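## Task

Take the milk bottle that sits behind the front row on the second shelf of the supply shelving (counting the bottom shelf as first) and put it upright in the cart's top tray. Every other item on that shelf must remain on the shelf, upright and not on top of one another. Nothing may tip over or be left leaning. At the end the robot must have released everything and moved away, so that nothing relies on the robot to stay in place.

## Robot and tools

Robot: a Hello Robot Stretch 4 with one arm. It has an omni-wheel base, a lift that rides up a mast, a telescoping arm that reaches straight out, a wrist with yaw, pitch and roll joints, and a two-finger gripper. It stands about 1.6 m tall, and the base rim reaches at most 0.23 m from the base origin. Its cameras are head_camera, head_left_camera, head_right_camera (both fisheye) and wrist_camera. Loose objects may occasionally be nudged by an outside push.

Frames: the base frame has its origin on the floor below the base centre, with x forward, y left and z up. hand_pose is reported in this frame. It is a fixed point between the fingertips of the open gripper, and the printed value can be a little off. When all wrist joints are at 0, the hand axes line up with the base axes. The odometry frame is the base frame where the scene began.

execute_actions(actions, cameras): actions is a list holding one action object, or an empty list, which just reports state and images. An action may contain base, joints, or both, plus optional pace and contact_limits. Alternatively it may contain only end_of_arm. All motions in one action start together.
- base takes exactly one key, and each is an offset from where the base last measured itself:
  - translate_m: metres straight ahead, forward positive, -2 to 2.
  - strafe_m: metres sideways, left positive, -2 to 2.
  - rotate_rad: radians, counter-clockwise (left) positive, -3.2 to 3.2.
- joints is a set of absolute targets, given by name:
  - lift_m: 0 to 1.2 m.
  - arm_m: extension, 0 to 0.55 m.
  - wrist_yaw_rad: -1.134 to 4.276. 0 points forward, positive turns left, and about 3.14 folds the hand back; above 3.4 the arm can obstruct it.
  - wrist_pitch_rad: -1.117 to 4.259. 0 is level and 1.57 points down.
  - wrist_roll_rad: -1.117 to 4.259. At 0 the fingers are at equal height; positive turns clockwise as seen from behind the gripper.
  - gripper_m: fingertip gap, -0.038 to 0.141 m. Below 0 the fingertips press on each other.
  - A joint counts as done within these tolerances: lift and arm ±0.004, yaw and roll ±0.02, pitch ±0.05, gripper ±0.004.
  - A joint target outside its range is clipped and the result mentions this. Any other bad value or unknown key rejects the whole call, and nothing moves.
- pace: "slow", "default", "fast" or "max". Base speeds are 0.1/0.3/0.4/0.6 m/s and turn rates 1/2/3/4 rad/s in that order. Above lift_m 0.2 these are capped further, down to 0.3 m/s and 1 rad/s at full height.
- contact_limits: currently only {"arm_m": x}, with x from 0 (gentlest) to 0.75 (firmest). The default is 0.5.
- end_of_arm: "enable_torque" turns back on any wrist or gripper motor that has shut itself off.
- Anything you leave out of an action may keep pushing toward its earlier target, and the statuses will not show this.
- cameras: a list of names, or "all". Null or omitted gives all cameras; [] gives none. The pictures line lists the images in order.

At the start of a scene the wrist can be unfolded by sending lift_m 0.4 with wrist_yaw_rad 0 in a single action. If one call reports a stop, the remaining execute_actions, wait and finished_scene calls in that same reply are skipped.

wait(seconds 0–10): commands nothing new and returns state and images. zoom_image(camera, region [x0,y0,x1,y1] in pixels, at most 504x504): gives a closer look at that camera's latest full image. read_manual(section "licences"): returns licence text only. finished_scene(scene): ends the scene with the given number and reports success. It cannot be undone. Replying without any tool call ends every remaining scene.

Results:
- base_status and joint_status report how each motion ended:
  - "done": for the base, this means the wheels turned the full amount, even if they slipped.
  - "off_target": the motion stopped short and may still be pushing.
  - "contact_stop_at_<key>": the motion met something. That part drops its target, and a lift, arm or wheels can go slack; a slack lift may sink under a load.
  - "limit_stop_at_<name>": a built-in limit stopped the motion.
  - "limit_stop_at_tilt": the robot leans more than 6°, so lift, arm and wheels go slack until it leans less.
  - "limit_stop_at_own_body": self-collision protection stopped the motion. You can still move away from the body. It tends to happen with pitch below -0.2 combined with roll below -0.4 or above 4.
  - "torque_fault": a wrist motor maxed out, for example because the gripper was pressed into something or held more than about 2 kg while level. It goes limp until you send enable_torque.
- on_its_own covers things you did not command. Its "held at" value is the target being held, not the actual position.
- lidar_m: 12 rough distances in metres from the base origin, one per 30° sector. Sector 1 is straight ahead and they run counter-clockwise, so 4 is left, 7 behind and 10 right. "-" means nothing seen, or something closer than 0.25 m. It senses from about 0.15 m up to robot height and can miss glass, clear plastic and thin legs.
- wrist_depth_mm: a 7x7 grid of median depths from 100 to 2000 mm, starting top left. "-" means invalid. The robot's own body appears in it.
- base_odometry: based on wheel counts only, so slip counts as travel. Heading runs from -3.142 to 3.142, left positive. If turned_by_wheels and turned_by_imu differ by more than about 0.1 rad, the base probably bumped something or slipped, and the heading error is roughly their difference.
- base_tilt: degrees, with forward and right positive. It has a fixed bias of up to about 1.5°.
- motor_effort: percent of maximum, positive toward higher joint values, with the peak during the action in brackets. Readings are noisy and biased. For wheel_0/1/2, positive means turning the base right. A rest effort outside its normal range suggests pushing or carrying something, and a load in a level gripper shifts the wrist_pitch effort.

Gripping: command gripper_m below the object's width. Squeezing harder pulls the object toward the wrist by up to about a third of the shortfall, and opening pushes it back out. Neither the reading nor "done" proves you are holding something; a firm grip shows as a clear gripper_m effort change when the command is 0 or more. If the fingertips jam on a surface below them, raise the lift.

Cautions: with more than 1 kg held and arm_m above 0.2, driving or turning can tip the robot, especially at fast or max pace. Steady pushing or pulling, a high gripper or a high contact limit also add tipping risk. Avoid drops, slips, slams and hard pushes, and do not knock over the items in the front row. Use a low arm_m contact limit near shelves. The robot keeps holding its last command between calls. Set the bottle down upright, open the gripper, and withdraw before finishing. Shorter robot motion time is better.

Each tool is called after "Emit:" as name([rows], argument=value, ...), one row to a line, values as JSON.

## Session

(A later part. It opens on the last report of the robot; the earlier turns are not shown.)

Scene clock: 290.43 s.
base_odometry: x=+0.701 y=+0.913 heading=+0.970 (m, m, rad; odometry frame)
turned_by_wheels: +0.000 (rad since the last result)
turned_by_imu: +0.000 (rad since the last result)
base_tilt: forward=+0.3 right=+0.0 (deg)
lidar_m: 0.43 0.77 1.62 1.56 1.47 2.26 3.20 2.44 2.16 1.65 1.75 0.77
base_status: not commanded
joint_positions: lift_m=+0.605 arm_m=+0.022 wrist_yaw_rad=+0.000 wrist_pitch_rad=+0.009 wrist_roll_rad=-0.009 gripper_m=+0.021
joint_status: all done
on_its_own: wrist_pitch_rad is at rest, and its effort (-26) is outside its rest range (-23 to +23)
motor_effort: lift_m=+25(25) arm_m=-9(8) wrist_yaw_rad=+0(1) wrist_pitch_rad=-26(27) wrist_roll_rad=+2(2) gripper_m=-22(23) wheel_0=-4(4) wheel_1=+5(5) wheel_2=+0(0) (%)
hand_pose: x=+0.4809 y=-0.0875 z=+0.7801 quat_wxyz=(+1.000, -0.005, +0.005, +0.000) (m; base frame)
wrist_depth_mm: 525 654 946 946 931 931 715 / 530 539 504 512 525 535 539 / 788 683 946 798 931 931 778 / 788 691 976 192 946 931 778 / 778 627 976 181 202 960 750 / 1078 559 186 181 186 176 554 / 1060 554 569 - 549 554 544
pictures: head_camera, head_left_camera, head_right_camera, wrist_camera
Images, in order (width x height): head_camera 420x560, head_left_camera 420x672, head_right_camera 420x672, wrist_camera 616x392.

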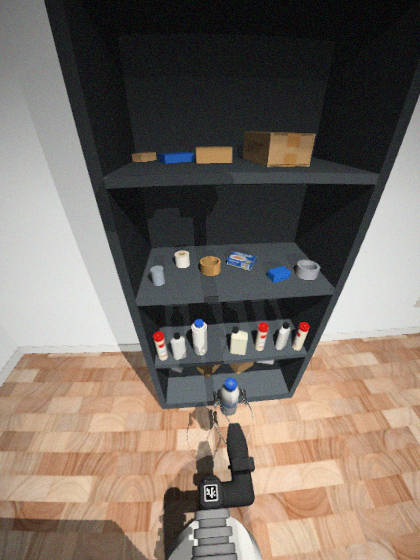

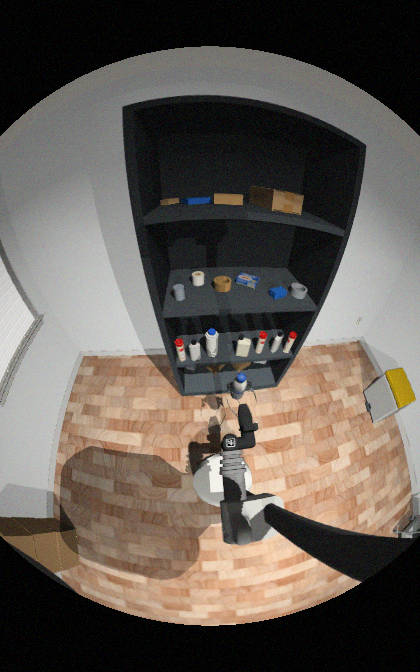

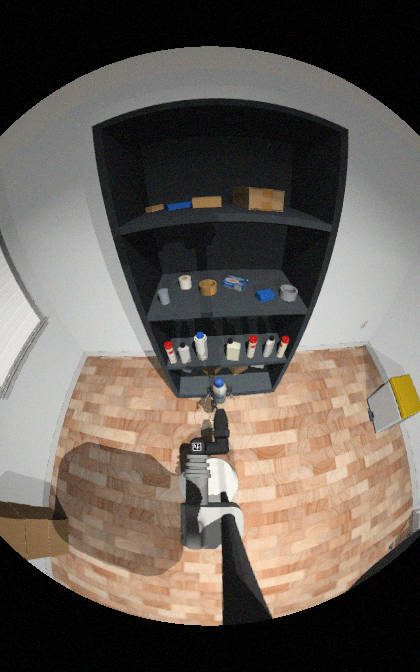

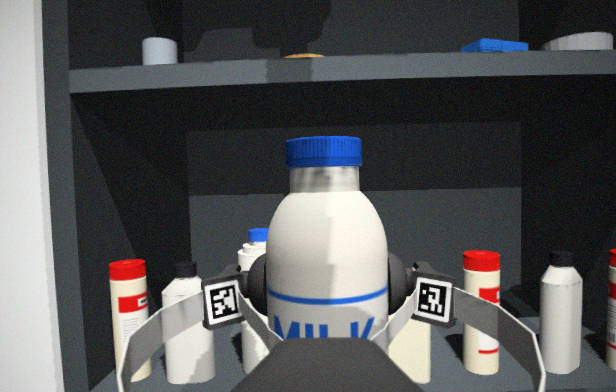

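Emit:
execute_actions([
  {"base": {"rotate_rad": -1.026}, "pace": "fast"},
], cameras=["head_right_camera"])

Emit:
execute_actions([
  {"base": {"strafe_m": -1.77}, "joints": {"lift_m": 0.72}, "pace": "max"},
], cameras=[])

Emit:
execute_actions([
  {"base": {"rotate_rad": -0.54}, "pace": "fast"},
], cameras=["head_camera", "wrist_camera"])

Scene clock: 334.53 s.
base_odometry: x=+0.701 y=+0.913 heading=-0.055 (m, m, rad; odometry frame)
turned_by_wheels: -1.025 (rad since the last result)
turned_by_imu: -1.028 (rad since the last result)
base_tilt: forward=+0.3 right=-0.1 (deg)
lidar_m: 0.44 0.75 0.74 0.78 1.59 1.57 1.46 2.34 3.15 2.33 2.17 1.66
base_status: done
joint_positions: lift_m=+0.605 arm_m=+0.022 wrist_yaw_rad=+0.000 wrist_pitch_rad=+0.009 wrist_roll_rad=-0.009 gripper_m=+0.021
joint_status: not commanded
on_its_own: wrist_pitch_rad is at rest, and its effort (-25) is outside its rest range (-23 to +23)
motor_effort: lift_m=+25(25) arm_m=-9(8) wrist_yaw_rad=-1(4) wrist_pitch_rad=-25(27) wrist_roll_rad=+1(2) gripper_m=-22(22) wheel_0=+4(12) wheel_1=+3(14) wheel_2=+4(14) (%)
hand_pose: x=+0.4809 y=-0.0874 z=+0.7801 quat_wxyz=(+1.000, -0.005, +0.005, +0.000) (m; base frame)
wrist_depth_mm: 691 1205 1499 - 1863 1618 1537 / 654 1229 1576 - 1983 1708 1499 / 699 1229 1537 1756 1921 1708 1537 / 732 1229 1537 192 1983 1756 1537 / 683 1229 1499 181 200 1661 1537 / 676 1205 187 181 186 175 1366 / 647 699 1464 - 1661 1336 1366
pictures: head_right_camera
Images, in order (width x height): head_right_camera 420x672.

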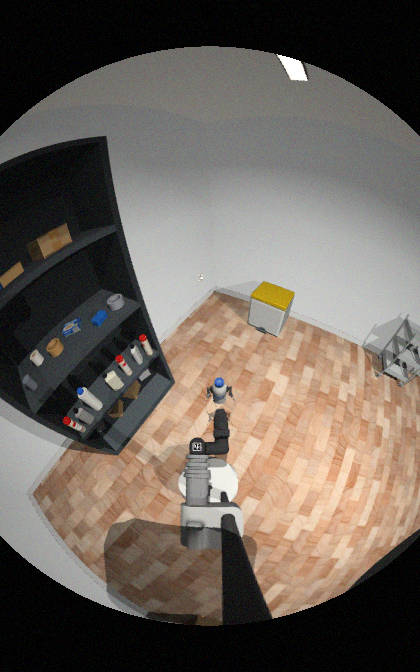

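Scene clock: 339.57 s.
base_odometry: x=+0.604 y=-0.854 heading=-0.055 (m, m, rad; odometry frame)
turned_by_wheels: +0.000 (rad since the last result)
turned_by_imu: -0.010 (rad since the last result)
base_tilt: forward=+0.3 right=-0.1 (deg)
lidar_m: 0.43 1.73 2.25 2.35 2.27 2.22 2.32 1.74 1.69 1.63 0.81 0.77
base_status: done
joint_positions: lift_m=+0.720 arm_m=+0.021 wrist_yaw_rad=+0.000 wrist_pitch_rad=+0.009 wrist_roll_rad=-0.009 gripper_m=+0.021
joint_status: all done
on_its_own: wrist_pitch_rad is at rest, and its effort (-27) is outside its rest range (-23 to +23)
motor_effort: lift_m=+24(27) arm_m=-9(9) wrist_yaw_rad=-2(3) wrist_pitch_rad=-27(31) wrist_roll_rad=+2(2) gripper_m=-22(21) wheel_0=+0(17) wheel_1=-1(17) wheel_2=+0(4) (%)
hand_pose: x=+0.4809 y=-0.0874 z=+0.8952 quat_wxyz=(+1.000, -0.005, +0.005, +0.000) (m; base frame)
wrist_depth_mm: - 1708 1336 1138 960 854 768 / - 1661 1336 1138 991 878 778 / - 1661 1366 1098 976 866 788 / - 1756 1397 192 976 878 788 / - 1756 1397 181 203 878 809 / 1499 1576 186 180 185 176 715 / 1366 1499 1464 - 991 904 452
pictures: none
No camera images: the call's "cameras" was empty. Leave "cameras" out to get every camera's image.

Scene clock: 340.87 s.
base_odometry: x=+0.604 y=-0.854 heading=-0.594 (m, m, rad; odometry frame)
turned_by_wheels: -0.539 (rad since the last result)
turned_by_imu: -0.540 (rad since the last result)
base_tilt: forward=+0.3 right=-0.1 (deg)
lidar_m: 0.44 1.25 1.72 2.26 2.32 2.27 2.24 2.32 1.74 1.67 1.65 0.81
base_status: done
joint_positions: lift_m=+0.720 arm_m=+0.021 wrist_yaw_rad=+0.000 wrist_pitch_rad=+0.009 wrist_roll_rad=-0.009 gripper_m=+0.021
joint_status: not commanded
on_its_own: wrist_pitch_rad is at rest, and its effort (-25) is outside its rest range (-23 to +23)
motor_effort: lift_m=+23(24) arm_m=-8(8) wrist_yaw_rad=-1(5) wrist_pitch_rad=-25(26) wrist_roll_rad=+2(1) gripper_m=-22(20) wheel_0=+5(12) wheel_1=+6(9) wheel_2=+3(12) (%)
hand_pose: x=+0.4809 y=-0.0874 z=+0.8952 quat_wxyz=(+1.000, -0.005, +0.005, +0.000) (m; base frame)
wrist_depth_mm: 991 976 946 960 917 904 878 / 1008 991 960 946 917 904 891 / 1008 1008 960 960 931 931 891 / 1025 991 991 192 946 946 917 / 1025 1008 991 181 202 946 931 / 1042 1008 187 180 186 176 931 / 1060 1025 564 - 535 530 917
pictures: head_camera, wrist_camera
Images, in order (width x height): head_camera 420x560, wrist_camera 616x392.

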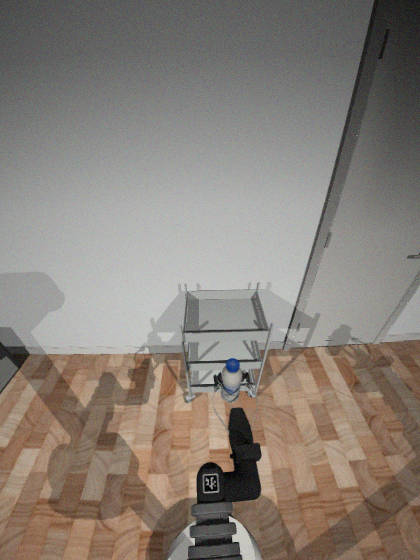

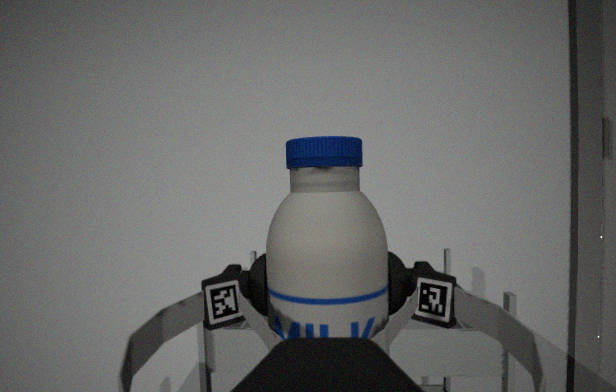

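Emit:
zoom_image(camera="head_camera", region=[160, 270, 300, 420])

Emit:
zoom_image(camera="wrist_camera", region=[112, 230, 616, 392])

Region (160, 270, 300, 420) of head_camera's 420x560 image, scaled by 3.360, with more detail than that image has; it fills the left 470 columns of this view, and the rest is white.

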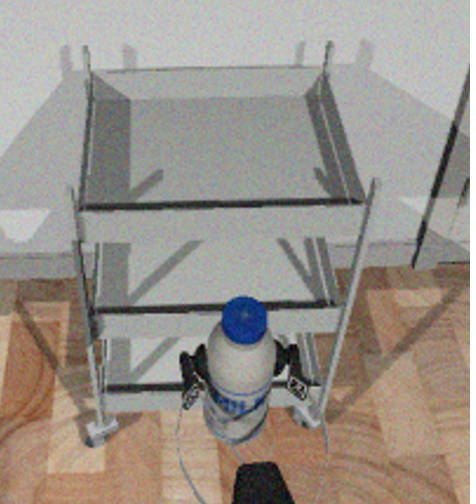

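Region (112, 230, 616, 392) of wrist_camera's 616x392 image, scaled by 1.000; it fills the top 162 rows of this view, and the rest is white.

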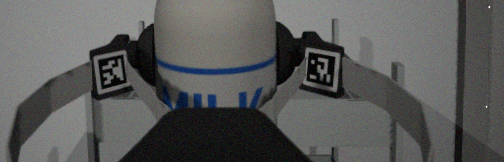

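Emit:
execute_actions([
  {"joints": {"arm_m": 0.44, "lift_m": 0.70}},
], cameras=["head_camera", "wrist_camera"])

Scene clock: 357.40 s.
base_odometry: x=+0.604 y=-0.854 heading=-0.594 (m, m, rad; odometry frame)
turned_by_wheels: +0.000 (rad since the last result)
turned_by_imu: +0.000 (rad since the last result)
base_tilt: forward=+0.3 right=-0.1 (deg)
lidar_m: 0.77 1.25 1.72 2.26 2.33 2.28 2.25 2.29 1.75 1.68 1.63 0.79
base_status: not commanded
joint_positions: lift_m=+0.700 arm_m=+0.438 wrist_yaw_rad=+0.000 wrist_pitch_rad=+0.009 wrist_roll_rad=-0.009 gripper_m=+0.021
joint_status: all done
on_its_own: wrist_pitch_rad is at rest, and its effort (-26) is outside its rest range (-23 to +23)
motor_effort: lift_m=+19(22) arm_m=+9(9) wrist_yaw_rad=-1(0) wrist_pitch_rad=-26(27) wrist_roll_rad=+2(1) gripper_m=-22(23) wheel_0=+5(5) wheel_1=+6(6) wheel_2=+3(3) (%)
hand_pose: x=+0.8979 y=-0.0874 z=+0.8756 quat_wxyz=(+1.000, -0.005, +0.005, +0.000) (m; base frame)
wrist_depth_mm: 564 564 544 530 525 517 508 / 569 554 549 539 530 521 517 / 580 564 554 539 535 521 512 / 585 569 554 192 535 530 521 / 585 569 564 181 202 530 521 / 585 574 186 181 186 176 525 / 597 580 469 - 445 436 427
pictures: head_camera, wrist_camera
Images, in order (width x height): head_camera 420x560, wrist_camera 616x392.

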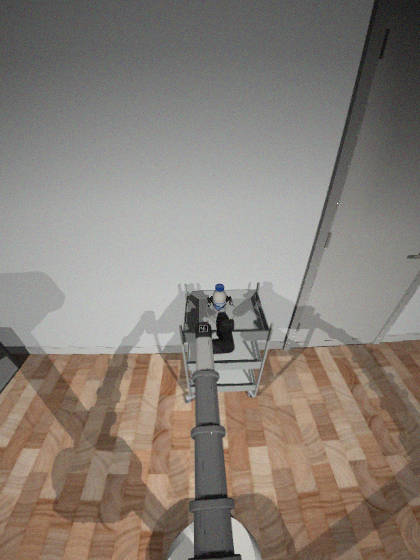

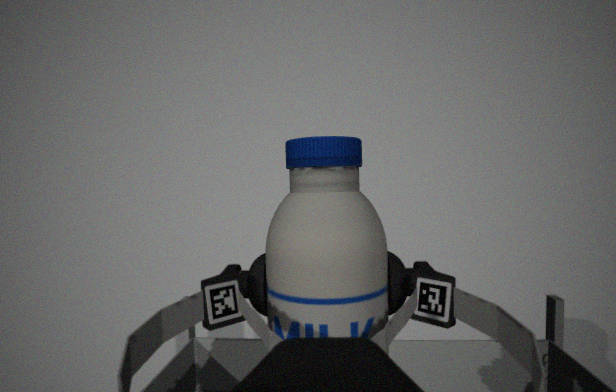

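Emit:
execute_actions([
  {"joints": {"lift_m": 0.615}},
], cameras=["wrist_camera"])

Scene clock: 364.27 s.
base_odometry: x=+0.604 y=-0.854 heading=-0.594 (m, m, rad; odometry frame)
turned_by_wheels: +0.000 (rad since the last result)
turned_by_imu: +0.000 (rad since the last result)
base_tilt: forward=+0.3 right=+0.0 (deg)
lidar_m: 0.78 1.25 1.72 2.25 2.33 2.27 2.24 2.28 1.74 1.68 1.63 0.81
base_status: not commanded
joint_positions: lift_m=+0.615 arm_m=+0.439 wrist_yaw_rad=+0.000 wrist_pitch_rad=+0.010 wrist_roll_rad=-0.009 gripper_m=+0.021
joint_status: all done
on_its_own: wrist_pitch_rad is at rest, and its effort (-27) is outside its rest range (-23 to +23)
motor_effort: lift_m=+19(21) arm_m=+8(8) wrist_yaw_rad=-1(1) wrist_pitch_rad=-27(28) wrist_roll_rad=+2(2) gripper_m=-21(23) wheel_0=+5(4) wheel_1=+6(6) wheel_2=+3(3) (%)
hand_pose: x=+0.8979 y=-0.0874 z=+0.7905 quat_wxyz=(+1.000, -0.005, +0.005, +0.000) (m; base frame)
wrist_depth_mm: 564 559 544 530 521 512 508 / 569 559 544 539 530 517 512 / 580 559 549 539 535 517 521 / 574 564 554 192 530 525 517 / 585 574 554 181 202 530 521 / 591 413 187 181 185 176 413 / 268 315 368 - 353 334 343
pictures: wrist_camera
Images, in order (width x height): wrist_camera 616x392.

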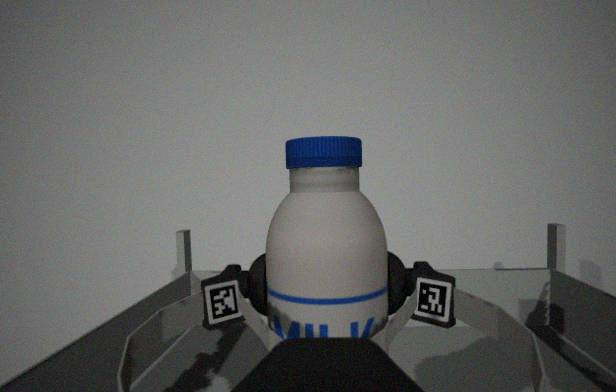

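Emit:
execute_actions([
  {"joints": {"lift_m": 0.605}, "pace": "slow"},
], cameras=["wrist_camera"])

Scene clock: 371.17 s.
base_odometry: x=+0.604 y=-0.854 heading=-0.594 (m, m, rad; odometry frame)
turned_by_wheels: +0.000 (rad since the last result)
turned_by_imu: +0.000 (rad since the last result)
base_tilt: forward=+0.3 right=+0.0 (deg)
lidar_m: 0.79 1.23 1.74 2.27 2.31 2.29 2.24 2.32 1.74 1.68 1.64 0.80
base_status: not commanded
joint_positions: lift_m=+0.605 arm_m=+0.439 wrist_yaw_rad=+0.000 wrist_pitch_rad=+0.009 wrist_roll_rad=-0.009 gripper_m=+0.021
joint_status: all done
on_its_own: wrist_pitch_rad is at rest, and its effort (-27) is outside its rest range (-23 to +23)
motor_effort: lift_m=+19(20) arm_m=+9(9) wrist_yaw_rad=-1(1) wrist_pitch_rad=-27(27) wrist_roll_rad=+1(2) gripper_m=-22(22) wheel_0=+5(5) wheel_1=+6(6) wheel_2=+3(3) (%)
hand_pose: x=+0.8979 y=-0.0874 z=+0.7806 quat_wxyz=(+1.000, -0.005, +0.005, +0.000) (m; base frame)
wrist_depth_mm: 569 549 544 539 525 521 508 / 574 559 549 544 530 521 508 / 574 564 554 535 530 525 517 / 580 569 559 192 535 525 517 / 585 569 554 180 202 521 517 / 591 340 186 181 186 176 397 / 251 309 347 - 336 314 324
pictures: wrist_camera
Images, in order (width x height): wrist_camera 616x392.

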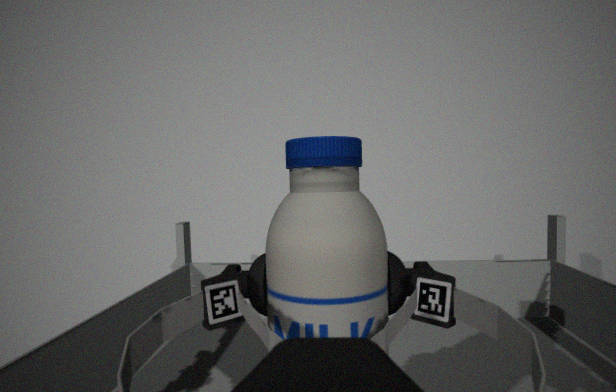

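Emit:
execute_actions([
  {"joints": {"lift_m": 0.6, "gripper_m": 0.095}},
], cameras=["wrist_camera"])

Emit:
execute_actions([
  {"joints": {"arm_m": 0.05}, "pace": "fast"},
])

Scene clock: 377.70 s.
base_odometry: x=+0.604 y=-0.854 heading=-0.594 (m, m, rad; odometry frame)
turned_by_wheels: +0.000 (rad since the last result)
turned_by_imu: +0.000 (rad since the last result)
base_tilt: forward=+0.3 right=-0.1 (deg)
lidar_m: 0.77 1.27 1.74 2.26 2.33 2.27 2.25 2.30 1.75 1.68 1.66 0.80
base_status: not commanded
joint_positions: lift_m=+0.600 arm_m=+0.439 wrist_yaw_rad=+0.000 wrist_pitch_rad=+0.003 wrist_roll_rad=-0.009 gripper_m=+0.095
joint_status: all done
motor_effort: lift_m=+17(19) arm_m=+8(9) wrist_yaw_rad=-1(1) wrist_pitch_rad=-7(28) wrist_roll_rad=+3(1) gripper_m=-1(22) wheel_0=+5(5) wheel_1=+6(6) wheel_2=+3(3) (%)
hand_pose: x=+0.8979 y=-0.0874 z=+0.7775 quat_wxyz=(+1.000, -0.005, +0.002, +0.000) (m; base frame)
wrist_depth_mm: 574 564 549 539 525 517 508 / 574 559 554 549 535 525 512 / 585 564 559 539 535 521 517 / 580 564 559 205 530 530 517 / 591 574 554 194 217 525 517 / 585 382 212 192 200 410 399 / 251 304 347 - 336 317 345
pictures: wrist_camera
Images, in order (width x height): wrist_camera 616x392.

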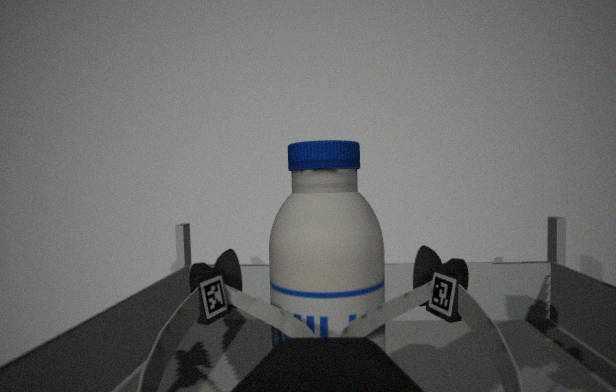

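Scene clock: 379.60 s.
base_odometry: x=+0.604 y=-0.854 heading=-0.594 (m, m, rad; odometry frame)
turned_by_wheels: +0.000 (rad since the last result)
turned_by_imu: +0.000 (rad since the last result)
base_tilt: forward=+0.3 right=-0.1 (deg)
lidar_m: 0.76 1.26 1.74 2.27 2.34 2.28 2.24 2.32 1.73 1.68 1.62 0.80
base_status: not commanded
joint_positions: lift_m=+0.600 arm_m=+0.052 wrist_yaw_rad=+0.000 wrist_pitch_rad=+0.003 wrist_roll_rad=-0.009 gripper_m=+0.095
joint_status: all done
motor_effort: lift_m=+17(17) arm_m=-9(9) wrist_yaw_rad=+0(2) wrist_pitch_rad=-8(9) wrist_roll_rad=+1(2) gripper_m=-1(2) wheel_0=+5(5) wheel_1=+5(6) wheel_2=+3(3) (%)
hand_pose: x=+0.5109 y=-0.0875 z=+0.7776 quat_wxyz=(+1.000, -0.005, +0.001, +0.000) (m; base frame)
wrist_depth_mm: 946 946 931 917 904 878 866 / 976 960 946 931 904 878 878 / 976 960 946 946 904 891 878 / 991 960 931 917 917 891 866 / 991 976 621 591 809 508 904 / 991 976 212 517 500 477 891 / 991 991 960 - 831 820 904
pictures: head_camera, head_left_camera, head_right_camera, wrist_camera
Images, in order (width x height): head_camera 420x560, head_left_camera 420x672, head_right_camera 420x672, wrist_camera 616x392.

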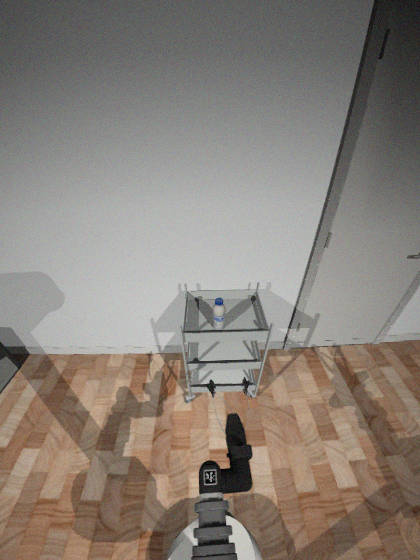

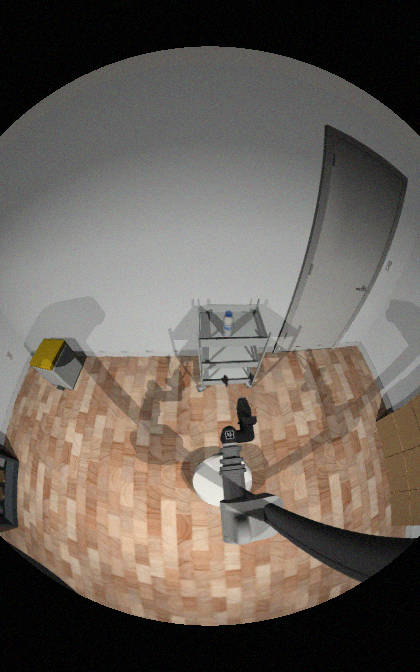

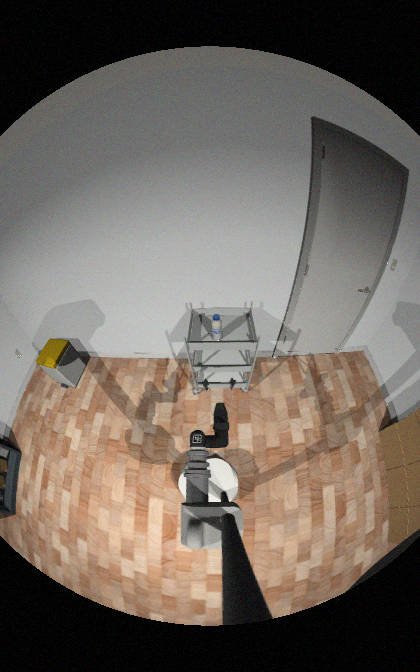

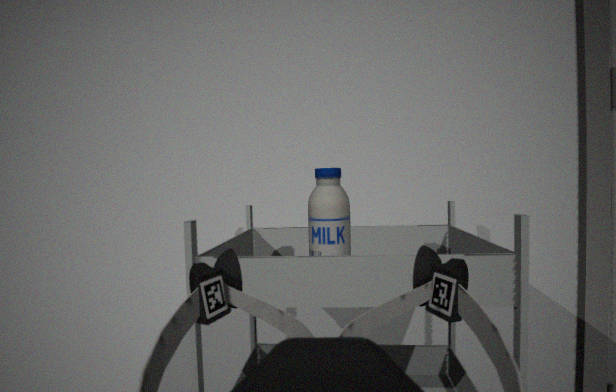

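Emit:
execute_actions([
  {"joints": {"wrist_yaw_rad": 1.7}, "pace": "fast"},
], cameras=["wrist_camera"])

Scene clock: 385.40 s.
base_odometry: x=+0.604 y=-0.854 heading=-0.594 (m, m, rad; odometry frame)
turned_by_wheels: +0.000 (rad since the last result)
turned_by_imu: +0.000 (rad since the last result)
base_tilt: forward=+0.3 right=+0.0 (deg)
lidar_m: 0.77 1.25 1.73 2.26 2.33 2.27 2.25 2.29 1.74 1.69 1.65 0.79
base_status: not commanded
joint_positions: lift_m=+0.600 arm_m=+0.051 wrist_yaw_rad=+1.700 wrist_pitch_rad=+0.003 wrist_roll_rad=-0.009 gripper_m=+0.095
joint_status: all done
motor_effort: lift_m=+17(17) arm_m=-8(8) wrist_yaw_rad=-1(3) wrist_pitch_rad=-8(7) wrist_roll_rad=+1(1) gripper_m=-3(1) wheel_0=+5(5) wheel_1=+6(5) wheel_2=+3(3) (%)
hand_pose: x=+0.2720 y=+0.2973 z=+0.7776 quat_wxyz=(+0.660, -0.004, -0.003, +0.751) (m; base frame)
wrist_depth_mm: - - - - - - 1921 / - - - - - - - / - - - - - - - / - - - - - - - / - - - - - - 1808 / - - 213 - - 1366 1308 / 1863 1661 1708 - 1708 1499 1336
pictures: wrist_camera
Images, in order (width x height): wrist_camera 616x392.

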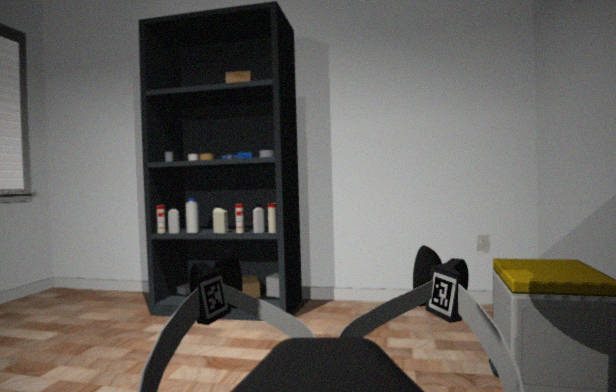

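All seven items on the second shelf are upright, and the milk bottle is standing in the cart's top tray. I'm ending scene 2.

Emit:
finished_scene(scene=2)

The scene is finished: the task was done.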